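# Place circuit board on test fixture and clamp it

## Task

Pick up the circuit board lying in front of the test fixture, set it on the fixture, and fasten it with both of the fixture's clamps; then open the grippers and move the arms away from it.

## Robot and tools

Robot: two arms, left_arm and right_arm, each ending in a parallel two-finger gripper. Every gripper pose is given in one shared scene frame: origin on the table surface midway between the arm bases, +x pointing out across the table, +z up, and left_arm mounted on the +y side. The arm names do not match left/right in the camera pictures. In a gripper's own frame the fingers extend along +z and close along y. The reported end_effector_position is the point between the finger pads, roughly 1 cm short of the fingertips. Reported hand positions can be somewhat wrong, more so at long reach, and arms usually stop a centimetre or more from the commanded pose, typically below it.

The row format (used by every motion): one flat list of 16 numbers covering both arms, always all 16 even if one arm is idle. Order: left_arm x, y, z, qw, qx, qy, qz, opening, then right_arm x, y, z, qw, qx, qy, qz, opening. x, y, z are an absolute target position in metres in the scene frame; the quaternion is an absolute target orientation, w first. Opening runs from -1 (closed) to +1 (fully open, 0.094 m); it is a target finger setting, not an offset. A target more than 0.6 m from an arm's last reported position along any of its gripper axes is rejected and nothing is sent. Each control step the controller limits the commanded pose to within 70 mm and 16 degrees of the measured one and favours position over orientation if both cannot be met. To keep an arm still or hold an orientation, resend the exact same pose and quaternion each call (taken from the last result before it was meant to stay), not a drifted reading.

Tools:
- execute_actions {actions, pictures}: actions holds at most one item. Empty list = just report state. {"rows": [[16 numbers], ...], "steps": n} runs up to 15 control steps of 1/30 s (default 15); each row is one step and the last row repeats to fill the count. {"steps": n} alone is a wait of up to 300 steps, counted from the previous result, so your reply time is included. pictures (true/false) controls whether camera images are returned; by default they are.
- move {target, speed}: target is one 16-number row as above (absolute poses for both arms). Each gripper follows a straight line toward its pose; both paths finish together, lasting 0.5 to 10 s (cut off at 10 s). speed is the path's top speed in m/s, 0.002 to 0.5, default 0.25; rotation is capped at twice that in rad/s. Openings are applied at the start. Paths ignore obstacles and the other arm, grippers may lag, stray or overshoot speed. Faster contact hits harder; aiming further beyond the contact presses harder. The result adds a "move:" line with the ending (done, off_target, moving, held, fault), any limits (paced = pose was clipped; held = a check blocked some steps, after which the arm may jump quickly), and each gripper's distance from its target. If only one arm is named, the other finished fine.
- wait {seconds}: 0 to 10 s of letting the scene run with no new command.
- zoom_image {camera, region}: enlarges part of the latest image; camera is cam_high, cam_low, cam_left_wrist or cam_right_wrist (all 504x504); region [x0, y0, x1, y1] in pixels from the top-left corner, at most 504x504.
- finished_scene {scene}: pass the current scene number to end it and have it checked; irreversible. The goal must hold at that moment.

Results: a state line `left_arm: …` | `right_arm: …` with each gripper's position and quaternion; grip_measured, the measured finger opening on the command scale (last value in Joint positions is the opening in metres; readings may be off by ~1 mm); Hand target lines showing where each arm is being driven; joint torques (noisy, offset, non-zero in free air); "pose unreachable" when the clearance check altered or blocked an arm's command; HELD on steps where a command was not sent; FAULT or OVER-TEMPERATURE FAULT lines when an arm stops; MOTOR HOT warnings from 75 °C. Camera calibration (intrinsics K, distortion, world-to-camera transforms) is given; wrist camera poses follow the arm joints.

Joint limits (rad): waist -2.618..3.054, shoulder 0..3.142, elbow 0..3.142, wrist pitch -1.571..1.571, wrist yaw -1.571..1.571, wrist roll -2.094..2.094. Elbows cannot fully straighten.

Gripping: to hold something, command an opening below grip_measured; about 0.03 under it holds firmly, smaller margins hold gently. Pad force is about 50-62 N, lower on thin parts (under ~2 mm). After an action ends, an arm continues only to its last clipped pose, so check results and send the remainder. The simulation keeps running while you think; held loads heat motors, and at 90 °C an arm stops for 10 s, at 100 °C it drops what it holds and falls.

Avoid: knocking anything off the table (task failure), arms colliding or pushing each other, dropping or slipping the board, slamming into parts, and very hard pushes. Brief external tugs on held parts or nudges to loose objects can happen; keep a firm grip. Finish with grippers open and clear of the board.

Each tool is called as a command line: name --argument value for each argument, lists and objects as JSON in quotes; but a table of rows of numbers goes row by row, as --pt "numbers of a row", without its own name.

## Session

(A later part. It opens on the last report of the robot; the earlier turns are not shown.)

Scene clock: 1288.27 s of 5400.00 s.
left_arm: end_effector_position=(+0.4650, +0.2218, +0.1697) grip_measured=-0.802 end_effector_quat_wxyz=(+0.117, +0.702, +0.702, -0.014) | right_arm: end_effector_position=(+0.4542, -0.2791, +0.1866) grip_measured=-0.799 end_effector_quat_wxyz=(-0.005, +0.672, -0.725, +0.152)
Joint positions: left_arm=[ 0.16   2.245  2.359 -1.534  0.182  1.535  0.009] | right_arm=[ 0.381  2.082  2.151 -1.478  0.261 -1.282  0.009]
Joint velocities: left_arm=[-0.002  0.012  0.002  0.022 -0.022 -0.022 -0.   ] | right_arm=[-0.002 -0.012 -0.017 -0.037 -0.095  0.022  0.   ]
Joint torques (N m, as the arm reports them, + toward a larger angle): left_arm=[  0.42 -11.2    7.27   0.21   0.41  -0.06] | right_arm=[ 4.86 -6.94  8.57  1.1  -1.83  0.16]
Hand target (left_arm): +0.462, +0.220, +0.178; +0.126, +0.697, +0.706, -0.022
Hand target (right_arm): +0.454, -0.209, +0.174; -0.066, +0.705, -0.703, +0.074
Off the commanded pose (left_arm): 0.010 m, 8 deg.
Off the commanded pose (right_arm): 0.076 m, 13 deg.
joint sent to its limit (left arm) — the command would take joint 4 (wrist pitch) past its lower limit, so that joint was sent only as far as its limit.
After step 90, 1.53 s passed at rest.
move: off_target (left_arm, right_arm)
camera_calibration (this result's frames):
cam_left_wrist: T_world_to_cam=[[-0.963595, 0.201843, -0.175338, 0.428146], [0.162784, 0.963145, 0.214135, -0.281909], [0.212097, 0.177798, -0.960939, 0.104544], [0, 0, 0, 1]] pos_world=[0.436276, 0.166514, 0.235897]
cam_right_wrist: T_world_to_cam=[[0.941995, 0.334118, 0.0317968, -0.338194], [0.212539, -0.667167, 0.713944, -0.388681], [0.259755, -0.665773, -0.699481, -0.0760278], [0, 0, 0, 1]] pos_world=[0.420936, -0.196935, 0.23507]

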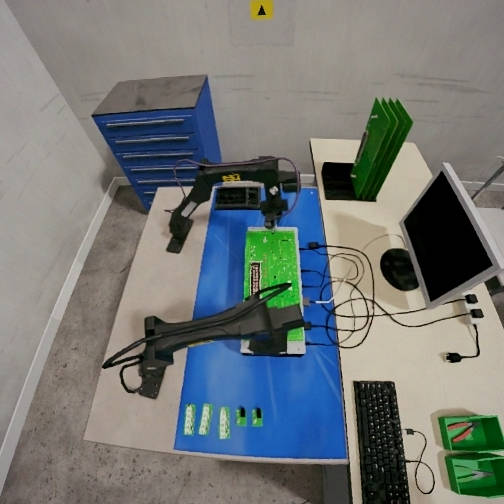

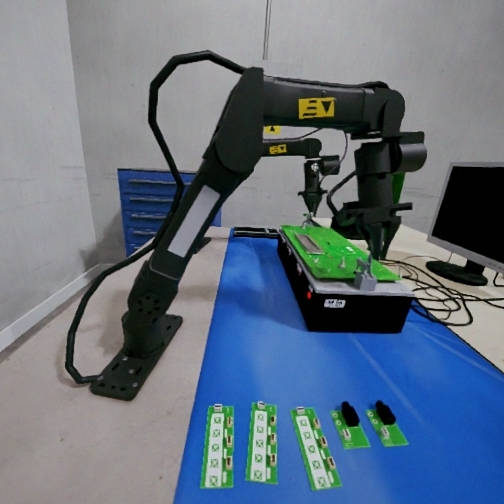

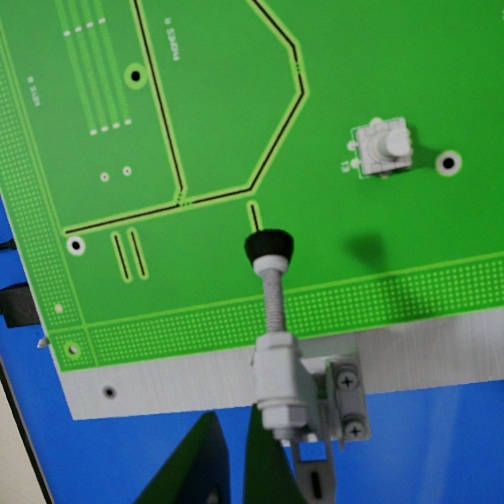

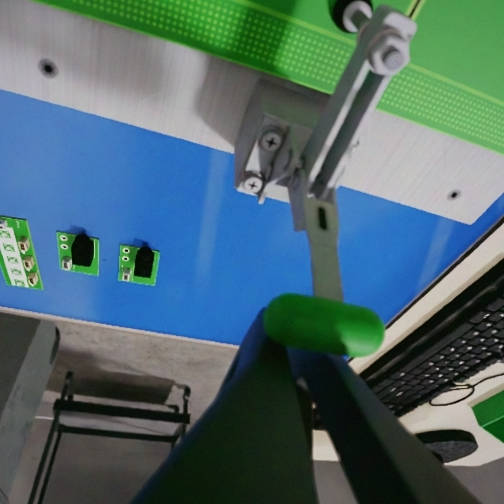

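move --target '[0.46,0.185,0.18,0.07,0.70,0.70,-0.07,-0.8,0.455,-0.33,0.165,0.53,-0.46,0.63,0.33,-0.5]' --speed 0.1

zoom_image --camera "cam_low" --region '[270,180,430,310]'

Scene clock: 1301.23 s of 5400.00 s.
left_arm: end_effector_position=(+0.4645, +0.1906, +0.1747) grip_measured=-0.802 end_effector_quat_wxyz=(+0.125, +0.698, +0.705, -0.019) | right_arm: end_effector_position=(+0.4523, -0.3260, +0.1622) grip_measured=-0.502 end_effector_quat_wxyz=(+0.515, -0.472, +0.634, +0.332)
Joint positions: left_arm=[ 0.094  2.245  2.376 -1.531  0.187  1.456  0.009] | right_arm=[-0.253  2.141  1.64  -1.225 -1.316 -1.798  0.023]
Joint velocities: left_arm=[-0.022 -0.002  0.007  0.007  0.007 -0.037  0.001] | right_arm=[ 0.012  0.007 -0.012 -0.066 -0.037 -0.11   0.   ]
Joint torques (N m, as the arm reports them, + toward a larger angle): left_arm=[ -0.64 -10.68   7.4    0.26   0.34  -0.13] | right_arm=[-0.58 -9.45  6.15  0.09 -0.86 -0.02]
Hand target (left_arm): +0.460, +0.185, +0.180; +0.128, +0.697, +0.705, -0.028
Hand target (right_arm): +0.452, -0.328, +0.162; +0.521, -0.458, +0.634, +0.342
Off the commanded pose (left_arm): 0.009 m, 9 deg.
Off the commanded pose (right_arm): 0.006 m, 2 deg.
joint sent to its limit (left arm) — the command would take joint 4 (wrist pitch) past its lower limit, so that joint was sent only as far as its limit.
After step 90, 1.73 s passed at rest.
move: off_target (left_arm)
camera_calibration (this result's frames):
cam_left_wrist: T_world_to_cam=[[-0.964791, 0.188825, -0.183093, 0.439185], [0.152153, 0.96851, 0.197075, -0.24595], [0.21454, 0.162278, -0.96314, 0.117137], [0, 0, 0, 1]] pos_world=[0.436013, 0.136267, 0.241701]
cam_right_wrist: T_world_to_cam=[[0.895385, -0.109071, 0.431728, -0.508171], [0.192745, -0.779073, -0.596569, -0.217115], [0.401416, 0.617372, -0.676548, 0.226702], [0, 0, 0, 1]] pos_world=[0.405855, -0.364535, 0.243242]

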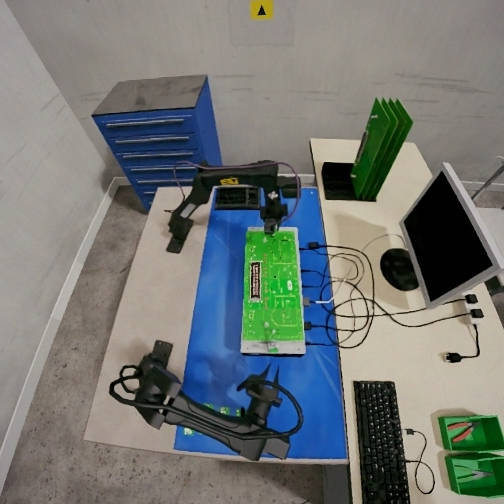

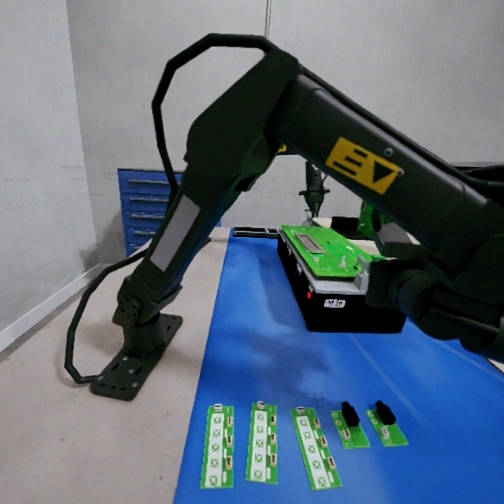

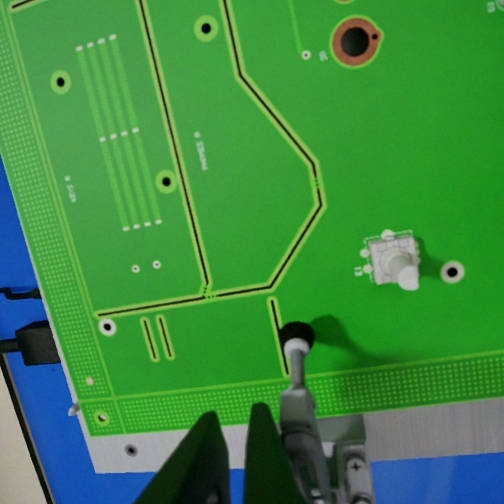

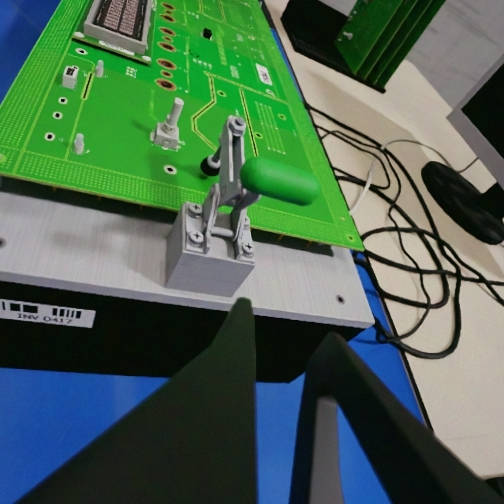

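Region (270, 180, 430, 310) of cam_low's 504x504 image, scaled by 3.150, with more detail than that image has; it fills the top 410 rows of this view, and the rest is white.

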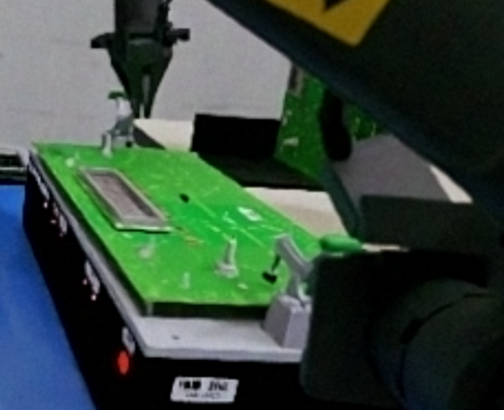

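move --target '[0.46,0.16,0.24,0.07,0.70,0.70,-0.07,-0.8,0.455,-0.275,0.163,0.53,-0.46,0.63,0.33,-0.5]' --speed 0.06

move --target '[0.46,0.16,0.26,0.07,0.70,0.70,-0.07,-0.8,0.455,-0.205,0.20,0.53,-0.46,0.63,0.33,-0.5]' --speed 0.06

Scene clock: 1309.30 s of 5400.00 s.
left_arm: end_effector_position=(+0.4667, +0.1640, +0.2261) grip_measured=-0.802 end_effector_quat_wxyz=(+0.184, +0.685, +0.704, +0.011) | right_arm: end_effector_position=(+0.4625, -0.2803, +0.1593) grip_measured=-0.502 end_effector_quat_wxyz=(+0.533, -0.459, +0.633, +0.323)
Joint positions: left_arm=[ 0.042  2.192  2.473 -1.536  0.199  1.372  0.009] | right_arm=[-0.135  1.959  1.306 -0.447 -1.317 -1.168  0.023]
Joint velocities: left_arm=[-0.012 -0.002  0.007 -0.051 -0.007  0.037  0.   ] | right_arm=[ 0.017  0.002 -0.027  0.081 -0.022  0.139 -0.001]
Joint torques (N m, as the arm reports them, + toward a larger angle): left_arm=[ -0.43 -11.83   7.11   0.47   0.26  -0.1 ] | right_arm=[  0.42 -11.49   4.75   1.07  -0.55   0.17]
Hand target (left_arm): +0.461, +0.160, +0.240; +0.196, +0.684, +0.703, +0.009
Hand target (right_arm): +0.457, -0.275, +0.163; +0.532, -0.458, +0.632, +0.328
Off the commanded pose (left_arm): 0.016 m, 16 deg; orientation clipped at the last step of the last action.
Off the commanded pose (right_arm): 0.010 m, 1 deg.
joint sent to its limit (left arm) — the command would take joint 4 (wrist pitch) past its lower limit, so that joint was sent only as far as its limit.
After step 90, 3.13 s passed at rest.
move: off_target (left_arm); limits=paced
camera_calibration (this result's frames):
cam_left_wrist: T_world_to_cam=[[-0.938499, 0.153388, -0.30934, 0.477849], [0.104481, 0.980065, 0.168989, -0.203909], [0.329094, 0.126276, -0.935816, 0.116813], [0, 0, 0, 1]] pos_world=[0.431324, 0.111797, 0.291591]
cam_right_wrist: T_world_to_cam=[[0.881026, -0.149718, 0.448751, -0.518578], [0.177713, -0.774374, -0.607258, -0.175196], [0.438419, 0.614759, -0.655637, 0.171287], [0, 0, 0, 1]] pos_world=[0.41292, -0.318608, 0.238626]

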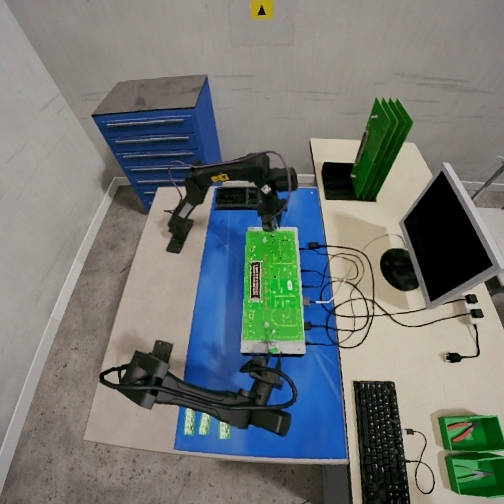

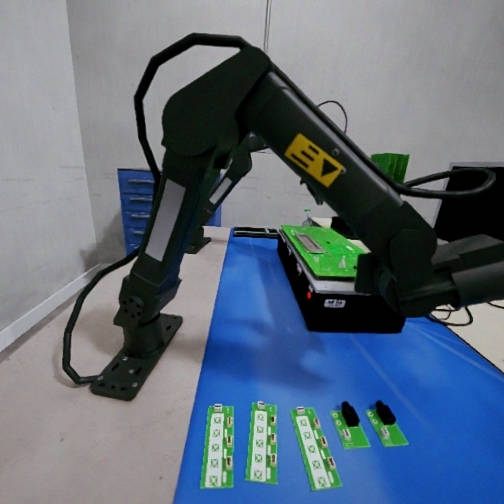

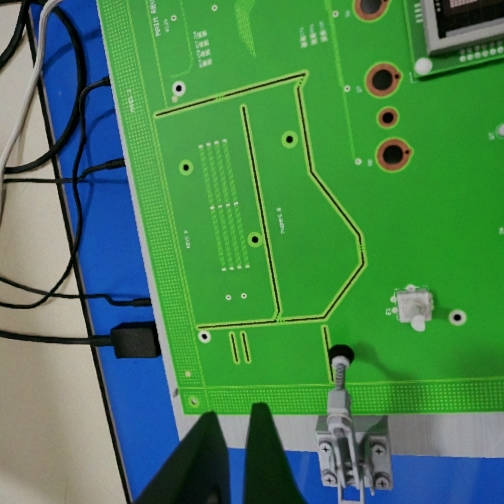

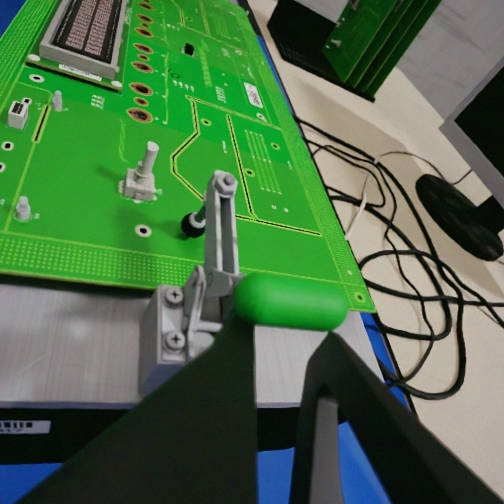

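Scene clock: 1311.93 s of 5400.00 s.
left_arm: end_effector_position=(+0.4661, +0.1634, +0.2449) grip_measured=-0.802 end_effector_quat_wxyz=(+0.205, +0.681, +0.702, +0.023) | right_arm: end_effector_position=(+0.4656, -0.2672, +0.1674) grip_measured=-0.502 end_effector_quat_wxyz=(+0.508, -0.401, +0.705, +0.290)
Joint positions: left_arm=[ 0.042  2.168  2.5   -1.538  0.202  1.363  0.009] | right_arm=[-0.074  1.806  1.157 -0.171 -1.125 -0.768  0.023]
Joint velocities: left_arm=[-0.002  0.002 -0.002 -0.066 -0.066 -0.037 -0.   ] | right_arm=[ 0.012  0.002 -0.002 -0.037  0.022  0.022  0.001]
Joint torques (N m, as the arm reports them, + toward a larger angle): left_arm=[ -0.47 -11.58   7.06   0.59   0.28  -0.14] | right_arm=[  7.13 -10.84   7.01   2.2   -1.37   0.22]
Hand target (left_arm): +0.460, +0.160, +0.259; +0.218, +0.679, +0.701, +0.022
Hand target (right_arm): +0.451, -0.210, +0.199; +0.527, -0.462, +0.631, +0.332
Off the commanded pose (left_arm): 0.017 m, 19 deg; orientation clipped at the last step of the last action.
Off the commanded pose (right_arm): 0.071 m, 12 deg.
joint sent to its limit (left arm) — the command would take joint 4 (wrist pitch) past its lower limit, so that joint was sent only as far as its limit.
move: off_target (left_arm, right_arm); limits=paced
camera_calibration (this result's frames):
cam_left_wrist: T_world_to_cam=[[-0.924167, 0.142313, -0.35449, 0.489397], [0.0896469, 0.982895, 0.160878, -0.198075], [0.371321, 0.116899, -0.921116, 0.112919], [0, 0, 0, 1]] pos_world=[0.428112, 0.111839, 0.309364]
cam_right_wrist: T_world_to_cam=[[0.893594, -0.270612, 0.358132, -0.545998], [-0.0162913, -0.816868, -0.576594, -0.0868556], [0.44858, 0.509407, -0.734357, 0.147445], [0, 0, 0, 1]] pos_world=[0.420345, -0.293813, 0.253736]

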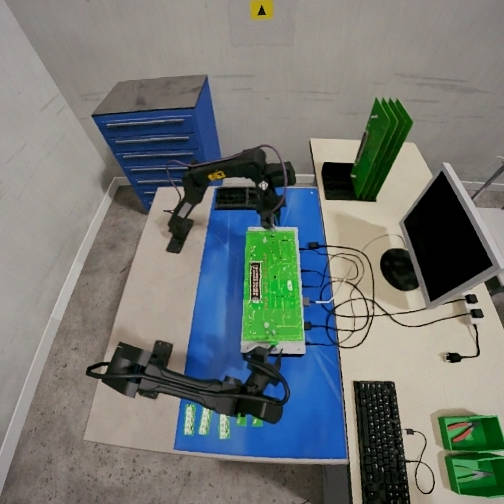

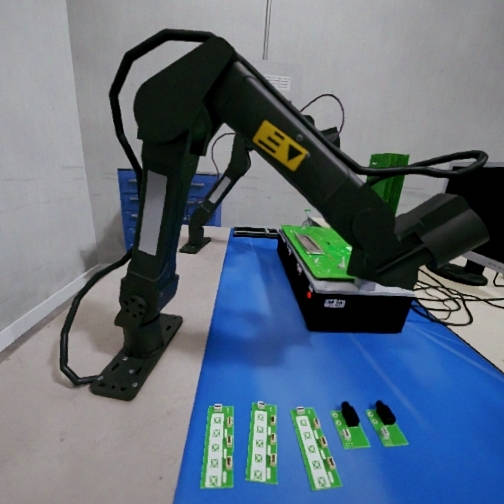

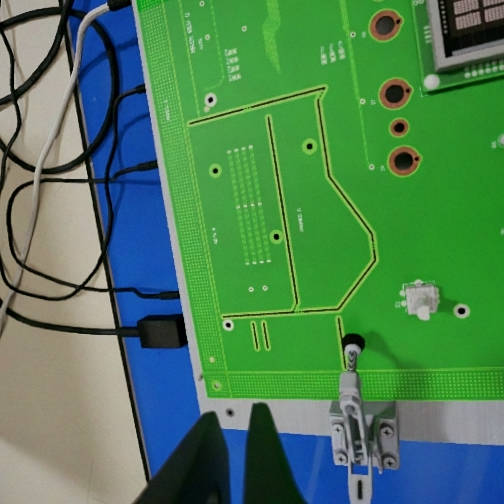

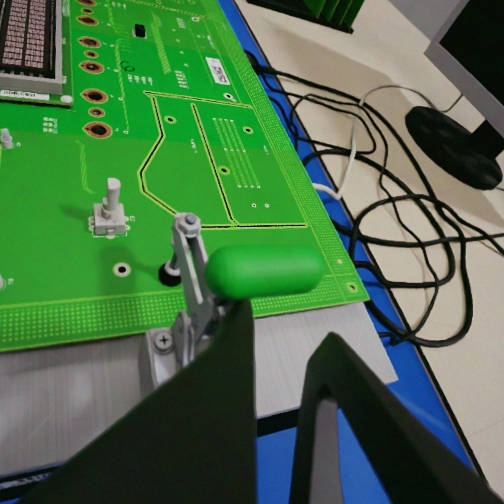

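move --target '[0.46,0.30,0.27,0.07,0.70,0.70,-0.07,-0.8,0.50,-0.36,0.19,0.53,-0.46,0.63,0.33,-0.5]' --speed 0.1

zoom_image --camera "cam_right_wrist" --region '[100,50,500,350]'

zoom_image --camera "cam_left_wrist" --region '[50,50,500,450]'

Scene clock: 1321.83 s of 5400.00 s.
left_arm: end_effector_position=(+0.4655, +0.3016, +0.2636) grip_measured=-0.802 end_effector_quat_wxyz=(+0.211, +0.671, +0.706, +0.084) | right_arm: end_effector_position=(+0.4940, -0.3562, +0.1835) grip_measured=-0.501 end_effector_quat_wxyz=(+0.519, -0.464, +0.634, +0.336)
Joint positions: left_arm=[ 0.354  2.112  2.476 -1.538  0.234  1.643  0.009] | right_arm=[-0.28   2.373  2.099 -1.546 -1.325 -1.885  0.023]
Joint velocities: left_arm=[-0.012  0.007  0.002  0.022 -0.007 -0.066 -0.   ] | right_arm=[-0.012  0.012 -0.002  0.066 -0.081  0.007  0.   ]
Joint torques (N m, as the arm reports them, + toward a larger angle): left_arm=[  0.12 -11.2    5.2    0.62   0.19   0.01] | right_arm=[ -0.35 -11.34   8.51   0.    -0.67  -0.02]
Hand target (left_arm): +0.457, +0.300, +0.269; +0.210, +0.673, +0.705, +0.083
Hand target (right_arm): +0.497, -0.359, +0.188; +0.526, -0.464, +0.630, +0.332
Off the commanded pose (left_arm): 0.009 m, 24 deg; orientation clipped at the last step of the last action.
Off the commanded pose (right_arm): 0.010 m, 2 deg.
joint sent to its limit (left arm) — the command would take joint 4 (wrist pitch) past its lower limit, so that joint was sent only as far as its limit.
joint sent to its limit (right arm) — the command would take joint 4 (wrist pitch) past its lower limit, so that joint was sent only as far as its limit.
After step 90, 4.00 s passed at rest.
move: off_target (left_arm); limits=paced
camera_calibration (this result's frames):
cam_left_wrist: T_world_to_cam=[[-0.894778, 0.130209, -0.427104, 0.484944], [0.0275032, 0.970792, 0.238342, -0.324645], [0.445664, 0.201516, -0.872224, 0.0411293], [0, 0, 0, 1]] pos_world=[0.424516, 0.24373, 0.320372]
cam_right_wrist: T_world_to_cam=[[0.896117, -0.123226, 0.426367, -0.562428], [0.183981, -0.771109, -0.609543, -0.226331], [0.403887, 0.624665, -0.668332, 0.242911], [0, 0, 0, 1]] pos_world=[0.447533, -0.39557, 0.264188]

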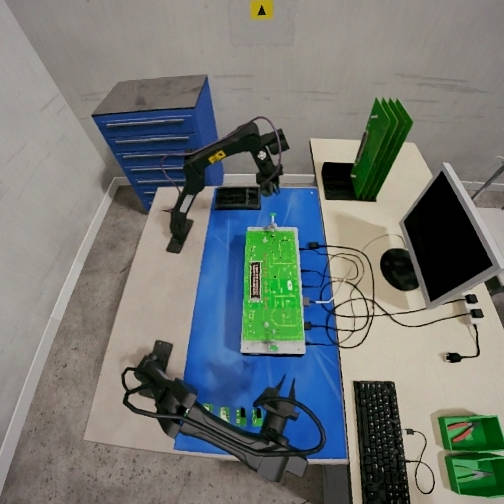

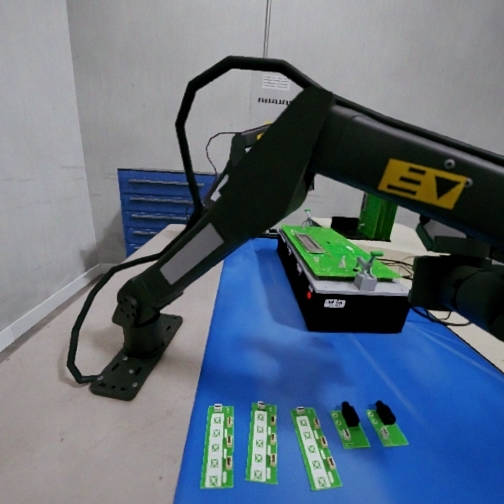

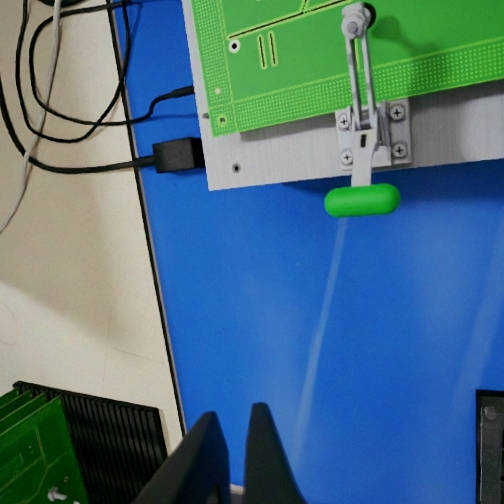

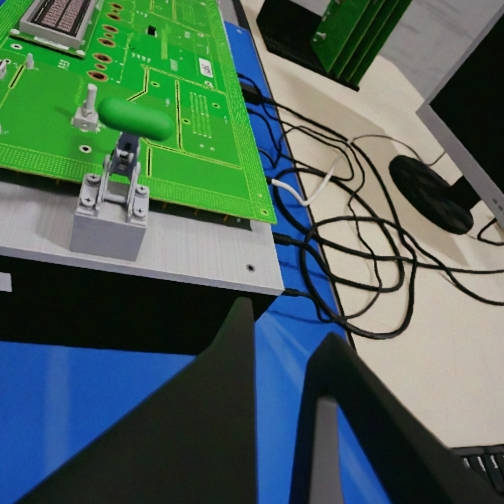

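Region (100, 50, 500, 350) of cam_right_wrist's 504x504 image, scaled by 1.260, with more detail than that image has; it fills the top 378 rows of this view, and the rest is white.

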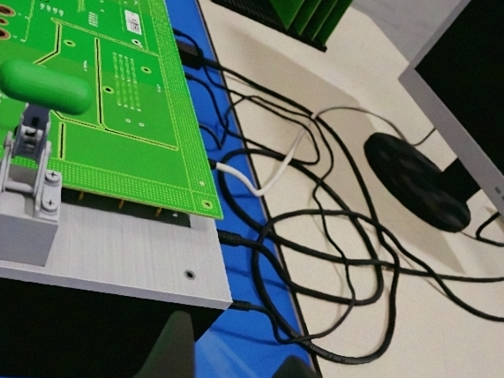

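Region (50, 50, 500, 450) of cam_left_wrist's 504x504 image, scaled by 1.120, with more detail than that image has.

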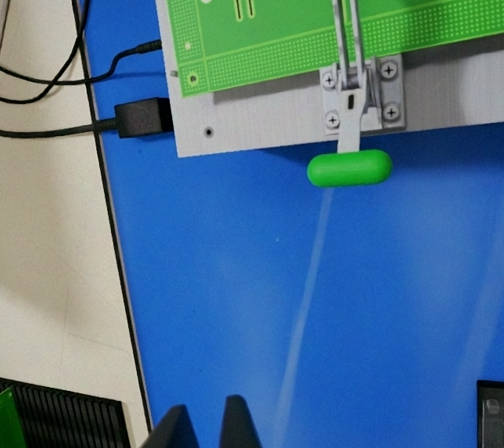

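move --target '[0.46,0.33,0.16,0.07,0.70,0.70,-0.07,-0.8,0.42,-0.40,0.14,0.53,-0.46,0.63,0.33,-0.5]' --speed 0.12

zoom_image --camera "cam_high" --region '[220,200,340,370]'

zoom_image --camera "cam_low" --region '[270,180,430,310]'

Scene clock: 1330.37 s of 5400.00 s.
left_arm: end_effector_position=(+0.4646, +0.3279, +0.1715) grip_measured=-0.802 end_effector_quat_wxyz=(+0.130, +0.698, +0.704, +0.008) | right_arm: end_effector_position=(+0.4223, -0.3981, +0.1371) grip_measured=-0.502 end_effector_quat_wxyz=(+0.519, -0.434, +0.670, +0.305)
Joint positions: left_arm=[ 0.401  2.253  2.375 -1.537  0.21   1.764  0.009] | right_arm=[-0.453  2.205  1.635 -1.44  -1.262 -2.072  0.023]
Joint velocities: left_arm=[-0.012  0.002  0.002 -0.051 -0.007 -0.051  0.   ] | right_arm=[ 0.017  0.017  0.002 -0.022 -0.037  0.007  0.001]
Joint torques (N m, as the arm reports them, + toward a larger angle): left_arm=[ 0.63 -9.79  5.12  0.22  0.13 -0.01] | right_arm=[ -0.2  -12.44   3.56  -0.14  -0.52  -0.04]
Hand target (left_arm): +0.458, +0.330, +0.159; +0.116, +0.698, +0.707, -0.012
Hand target (right_arm): +0.419, -0.398, +0.141; +0.523, -0.436, +0.669, +0.298
Off the commanded pose (left_arm): 0.013 m, 11 deg.
Off the commanded pose (right_arm): 0.004 m, 6 deg.
joint sent to its limit (left arm) — the command would take joint 4 (wrist pitch) past its lower limit, so that joint was sent only as far as its limit.
joint sent to its limit (right arm) — the command would take joint 6 (wrist roll) past its lower limit, so that joint was sent only as far as its limit.
After step 90, 3.37 s passed at rest.
move: off_target (left_arm, right_arm)
camera_calibration (this result's frames):
cam_left_wrist: T_world_to_cam=[[-0.956996, 0.189804, -0.219391, 0.415044], [0.137692, 0.962834, 0.232361, -0.375816], [0.25534, 0.192161, -0.947563, 0.0603046], [0, 0, 0, 1]] pos_world=[0.433544, 0.271483, 0.235524]
cam_right_wrist: T_world_to_cam=[[0.891653, -0.202959, 0.404676, -0.510483], [0.0843976, -0.803687, -0.589037, -0.247589], [0.444783, 0.559371, -0.69948, 0.228005], [0, 0, 0, 1]] pos_world=[0.374657, -0.430131, 0.220226]

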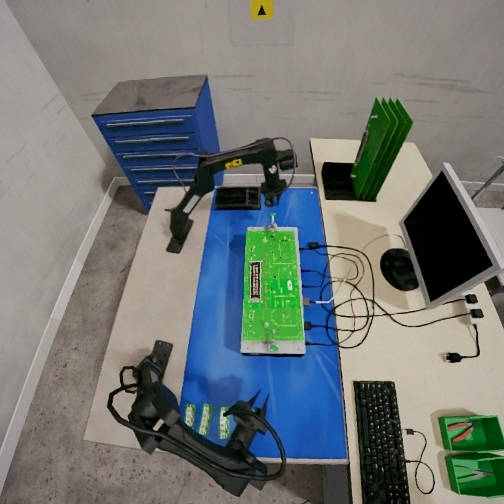

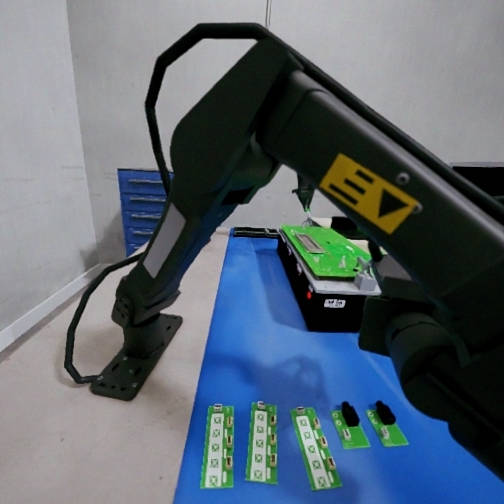

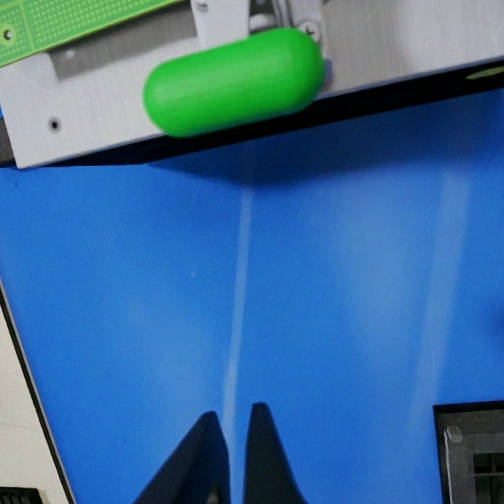

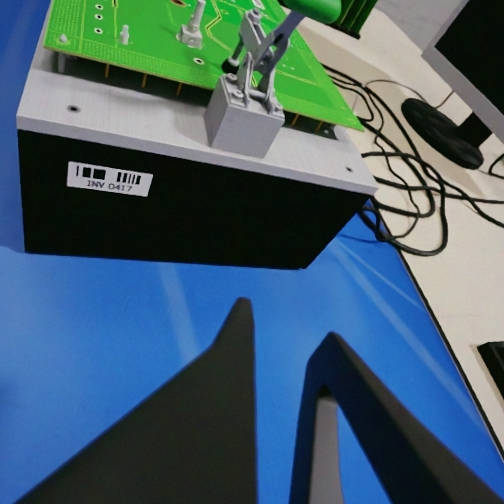

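Region (220, 200, 340, 370) of cam_high's 504x504 image, scaled by 2.965, with more detail than that image has; it fills the left 356 columns of this view, and the rest is white.

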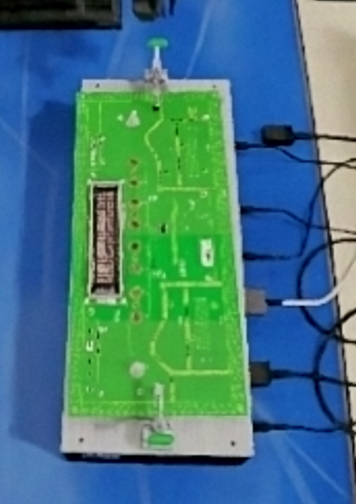

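Region (270, 180, 430, 310) of cam_low's 504x504 image, scaled by 3.150, with more detail than that image has; it fills the top 410 rows of this view, and the rest is white.

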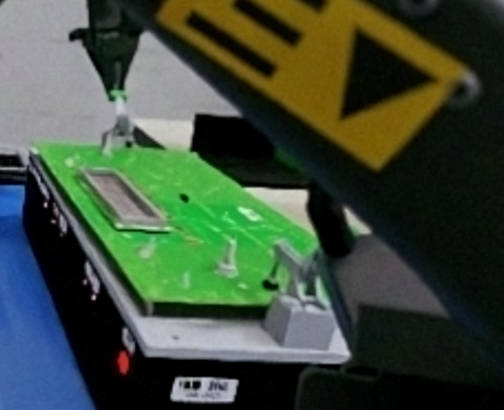

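zoom_image --camera "cam_right_wrist" --region '[10,10,210,130]'

zoom_image --camera "cam_right_wrist" --region '[220,50,400,170]'

Region (10, 10, 210, 130) of cam_right_wrist's 504x504 image, scaled by 2.520, with more detail than that image has; it fills the top 302 rows of this view, and the rest is white.

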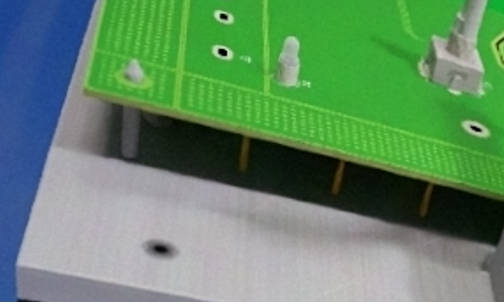

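Region (220, 50, 400, 170) of cam_right_wrist's 504x504 image, scaled by 2.800, with more detail than that image has.

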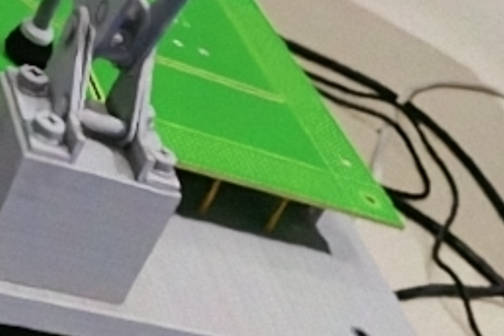

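move --target '[0.47,0.30,0.16,0.563,0.733,0.304,0.233,0.0,0.40,-0.38,0.24,-0.05,0.705,-0.705,0.05,0.2]' --speed 0.15

Scene clock: 1362.53 s of 5400.00 s.
left_arm: end_effector_position=(+0.4725, +0.2988, +0.1729) grip_measured=-0.002 end_effector_quat_wxyz=(+0.561, +0.725, +0.302, +0.262) | right_arm: end_effector_position=(+0.4050, -0.3841, +0.2259) grip_measured=+0.198 end_effector_quat_wxyz=(-0.065, +0.697, -0.711, +0.071)
Joint positions: left_arm=[0.604 1.835 1.087 0.205 1.102 2.106 0.047] | right_arm=[ 0.007  1.888  2.057 -1.547 -0.016 -1.689  0.056]
Joint velocities: left_arm=[ 0.007 -0.002 -0.002  0.037 -0.081 -0.007 -0.   ] | right_arm=[-0.002 -0.007  0.007 -0.007  0.037 -0.007  0.001]
Joint torques (N m, as the arm reports them, + toward a larger angle): left_arm=[ 1.01 -7.03  5.57  1.15  0.52  0.01] | right_arm=[  0.34 -10.26   8.51   0.65   0.14   0.09]
Hand target (left_arm): +0.468, +0.299, +0.160; +0.565, +0.724, +0.311, +0.245
Hand target (right_arm): +0.403, -0.383, +0.242; -0.074, +0.695, -0.710, +0.088
Off the commanded pose (left_arm): 0.013 m, 3 deg.
Off the commanded pose (right_arm): 0.015 m, 3 deg.
joint sent to its limit (left arm) — the command would take joint 6 (wrist roll) past its upper limit, so that joint was sent only as far as its limit.
joint sent to its limit (right arm) — the command would take joint 4 (wrist pitch) past its lower limit, so that joint was sent only as far as its limit.
After step 90, 24.20 s passed at rest.
move: off_target (left_arm, right_arm)
camera_calibration (this result's frames):
cam_left_wrist: T_world_to_cam=[[0.00276175, 0.346167, -0.938169, 0.0525161], [0.388115, 0.864259, 0.320038, -0.453164], [0.921607, -0.365001, -0.131965, -0.224074], [0, 0, 0, 1]] pos_world=[0.382243, 0.291684, 0.164728]
cam_right_wrist: T_world_to_cam=[[0.916593, 0.39282, 0.0744907, -0.234795], [0.285419, -0.773339, 0.566112, -0.513236], [0.279987, -0.497633, -0.820956, -0.0217956], [0, 0, 0, 1]] pos_world=[0.367801, -0.315519, 0.290146]

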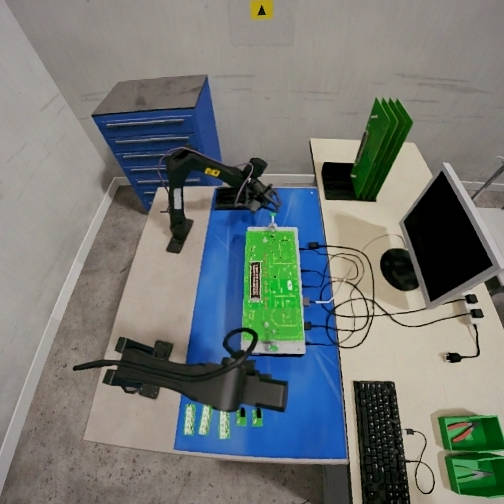

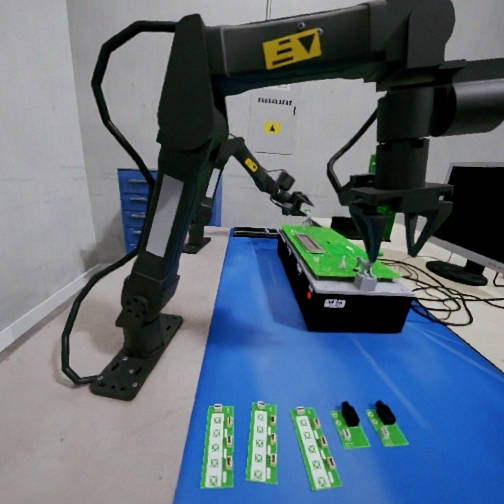

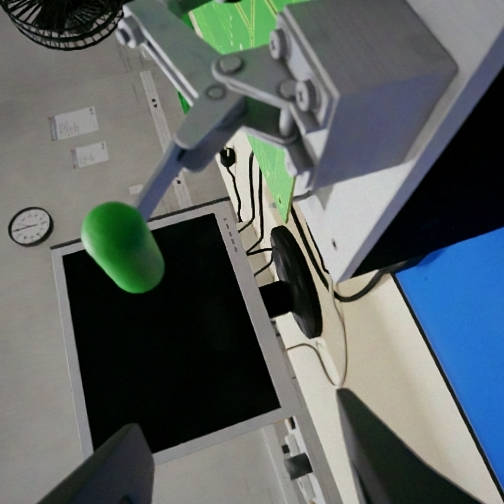

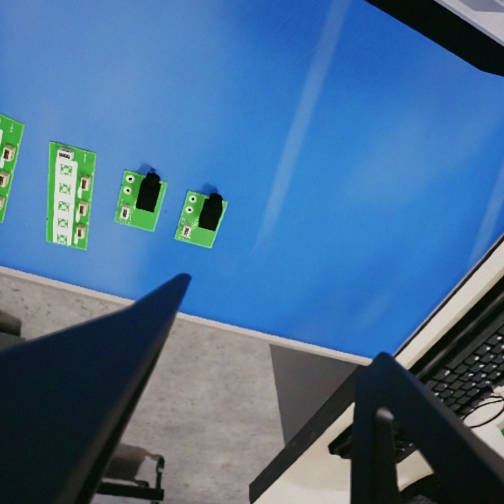

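move --target '[0.44,0.30,0.23,0.07,0.70,0.70,-0.07,0.0,0.40,-0.38,0.24,-0.05,0.705,-0.705,0.05,0.2]' --speed 0.2

move --target '[0.418,0.165,0.215,0.07,0.70,0.70,-0.07,0.0,0.40,-0.38,0.24,-0.05,0.705,-0.705,0.05,0.2]' --speed 0.2

Scene clock: 1379.83 s of 5400.00 s.
left_arm: end_effector_position=(+0.4481, +0.3040, +0.2187) grip_measured=-0.002 end_effector_quat_wxyz=(+0.161, +0.694, +0.701, +0.034) | right_arm: end_effector_position=(+0.4050, -0.3843, +0.2259) grip_measured=+0.198 end_effector_quat_wxyz=(-0.064, +0.698, -0.710, +0.072)
Joint positions: left_arm=[ 0.361  2.103  2.312 -1.533  0.223  1.712  0.047] | right_arm=[ 0.007  1.888  2.057 -1.547 -0.015 -1.692  0.056]
Joint velocities: left_arm=[-0.012  0.002 -0.007 -0.007 -0.022 -0.066  0.002] | right_arm=[-0.012  0.002  0.002  0.022 -0.022  0.051  0.001]
Joint torques (N m, as the arm reports them, + toward a larger angle): left_arm=[ -0.85 -11.01   6.61   0.38   0.15  -0.19] | right_arm=[  0.4  -10.83   7.05   0.65  -0.04  -0.05]
Hand target (left_arm): +0.442, +0.300, +0.230; +0.163, +0.692, +0.702, +0.038
Hand target (right_arm): +0.400, -0.380, +0.239; -0.074, +0.703, -0.703, +0.081
Off the commanded pose (left_arm): 0.014 m, 16 deg; orientation clipped at the last step of the last action.
Off the commanded pose (right_arm): 0.016 m, 3 deg.
joint sent to its limit (left arm) — the command would take joint 4 (wrist pitch) past its lower limit, so that joint was sent only as far as its limit.
joint sent to its limit (right arm) — the command would take joint 4 (wrist pitch) past its lower limit, so that joint was sent only as far as its limit.
After step 90, 10.17 s passed at rest.
move: off_target (left_arm, right_arm); limits=paced
camera_calibration (this result's frames):
cam_left_wrist: T_world_to_cam=[[-0.937242, 0.181027, -0.298004, 0.425188], [0.111321, 0.96529, 0.236267, -0.351241], [0.330431, 0.188266, -0.924863, 0.0764835], [0, 0, 0, 1]] pos_world=[0.412332, 0.24768, 0.280431]
cam_right_wrist: T_world_to_cam=[[0.915661, 0.395141, 0.0736811, -0.233237], [0.28738, -0.771731, 0.567313, -0.51383], [0.281031, -0.498292, -0.820199, -0.0227376], [0, 0, 0, 1]] pos_world=[0.367621, -0.315707, 0.290038]

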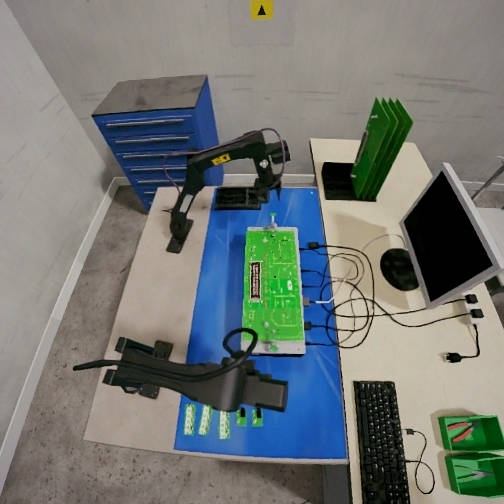

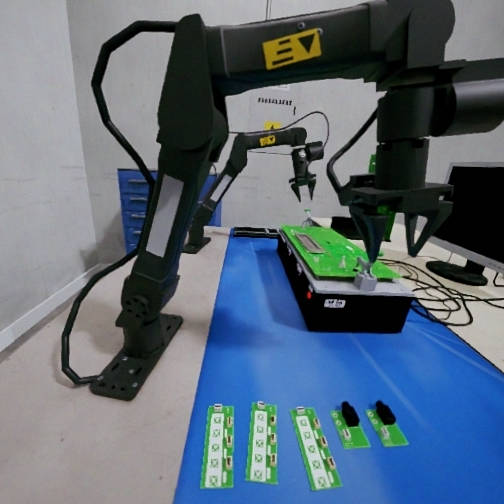

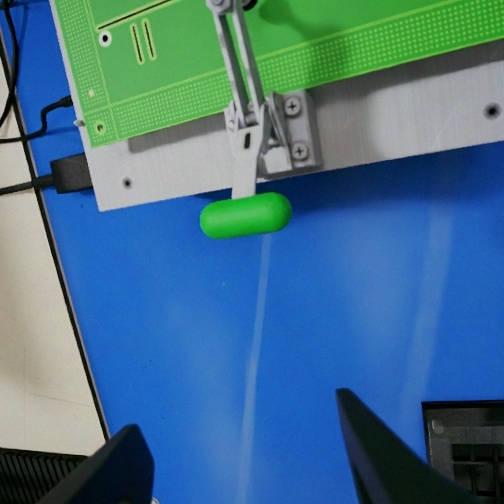

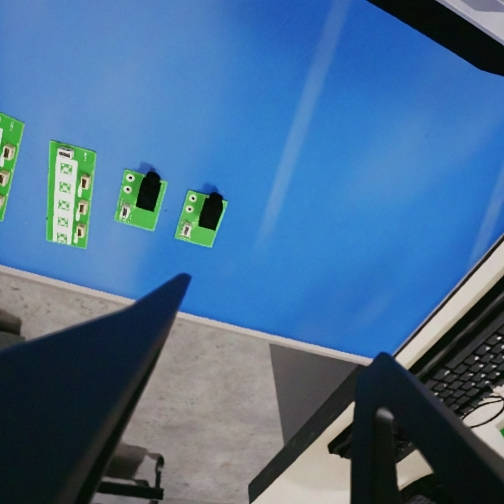

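Scene clock: 1381.07 s of 5400.00 s.
left_arm: end_effector_position=(+0.4297, +0.1620, +0.2105) grip_measured=-0.002 end_effector_quat_wxyz=(+0.142, +0.701, +0.698, -0.019) | right_arm: end_effector_position=(+0.4050, -0.3843, +0.2259) grip_measured=+0.198 end_effector_quat_wxyz=(-0.064, +0.698, -0.710, +0.072)
Joint positions: left_arm=[ 0.025  2.089  2.265 -1.535  0.197  1.397  0.047] | right_arm=[ 0.007  1.888  2.057 -1.547 -0.015 -1.692  0.056]
Joint velocities: left_arm=[ 0.002  0.017  0.002 -0.066  0.037  0.007 -0.   ] | right_arm=[-0.012  0.007  0.002 -0.051 -0.022  0.022 -0.001]
Joint torques (N m, as the arm reports them, + toward a larger angle): left_arm=[  0.39 -11.18   4.73   0.39   0.23  -0.1 ] | right_arm=[  0.41 -10.82   7.05   0.65  -0.04  -0.05]
Hand target (left_arm): +0.421, +0.164, +0.214; +0.139, +0.695, +0.705, -0.028
Hand target (right_arm): +0.400, -0.380, +0.239; -0.074, +0.702, -0.703, +0.081
Off the commanded pose (left_arm): 0.013 m, 10 deg.
Off the commanded pose (right_arm): 0.016 m, 3 deg.
joint sent to its limit (left arm) — the command would take joint 4 (wrist pitch) past its lower limit, so that joint was sent only as far as its limit.
joint sent to its limit (right arm) — the command would take joint 4 (wrist pitch) past its lower limit, so that joint was sent only as far as its limit.
move: off_target (left_arm, right_arm)
camera_calibration (this result's frames):
cam_left_wrist: T_world_to_cam=[[-0.956967, 0.197074, -0.213019, 0.419195], [0.160399, 0.970929, 0.177677, -0.219907], [0.241841, 0.135863, -0.960757, 0.155743], [0, 0, 0, 1]] pos_world=[0.398763, 0.109742, 0.278]
cam_right_wrist: T_world_to_cam=[[0.915661, 0.395141, 0.0736811, -0.233237], [0.28738, -0.771731, 0.567313, -0.51383], [0.281031, -0.498292, -0.820199, -0.0227376], [0, 0, 0, 1]] pos_world=[0.367621, -0.315707, 0.290038]

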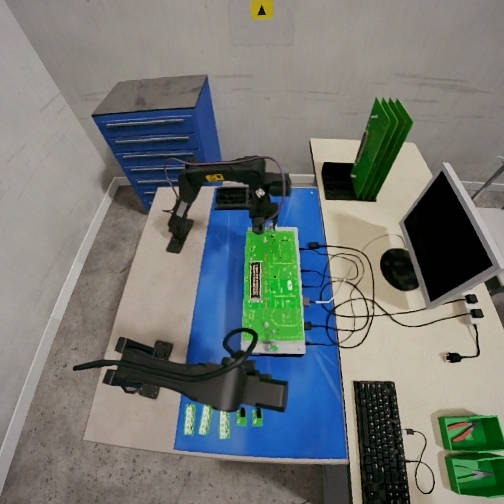

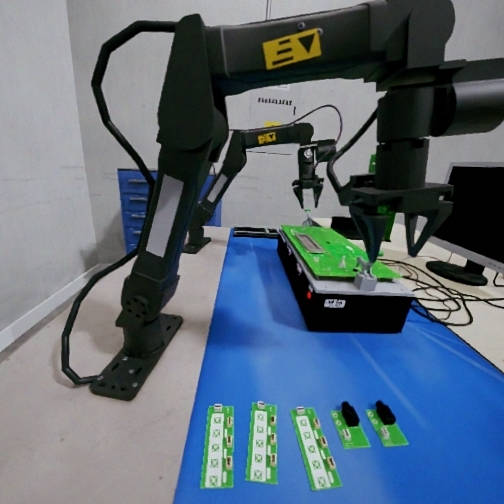

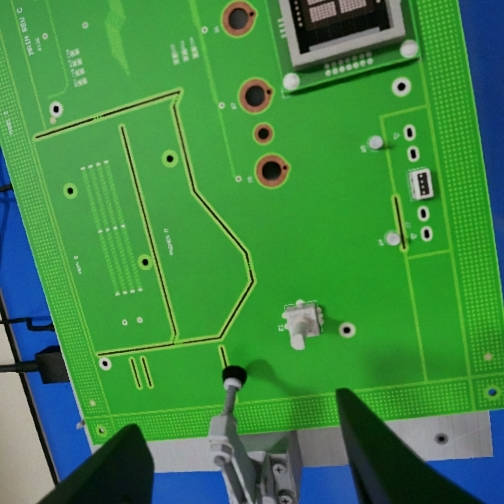

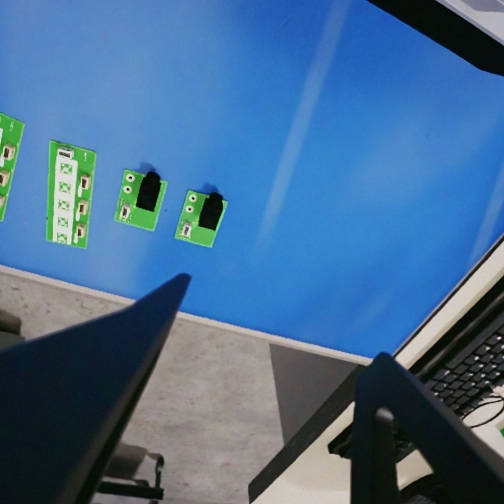

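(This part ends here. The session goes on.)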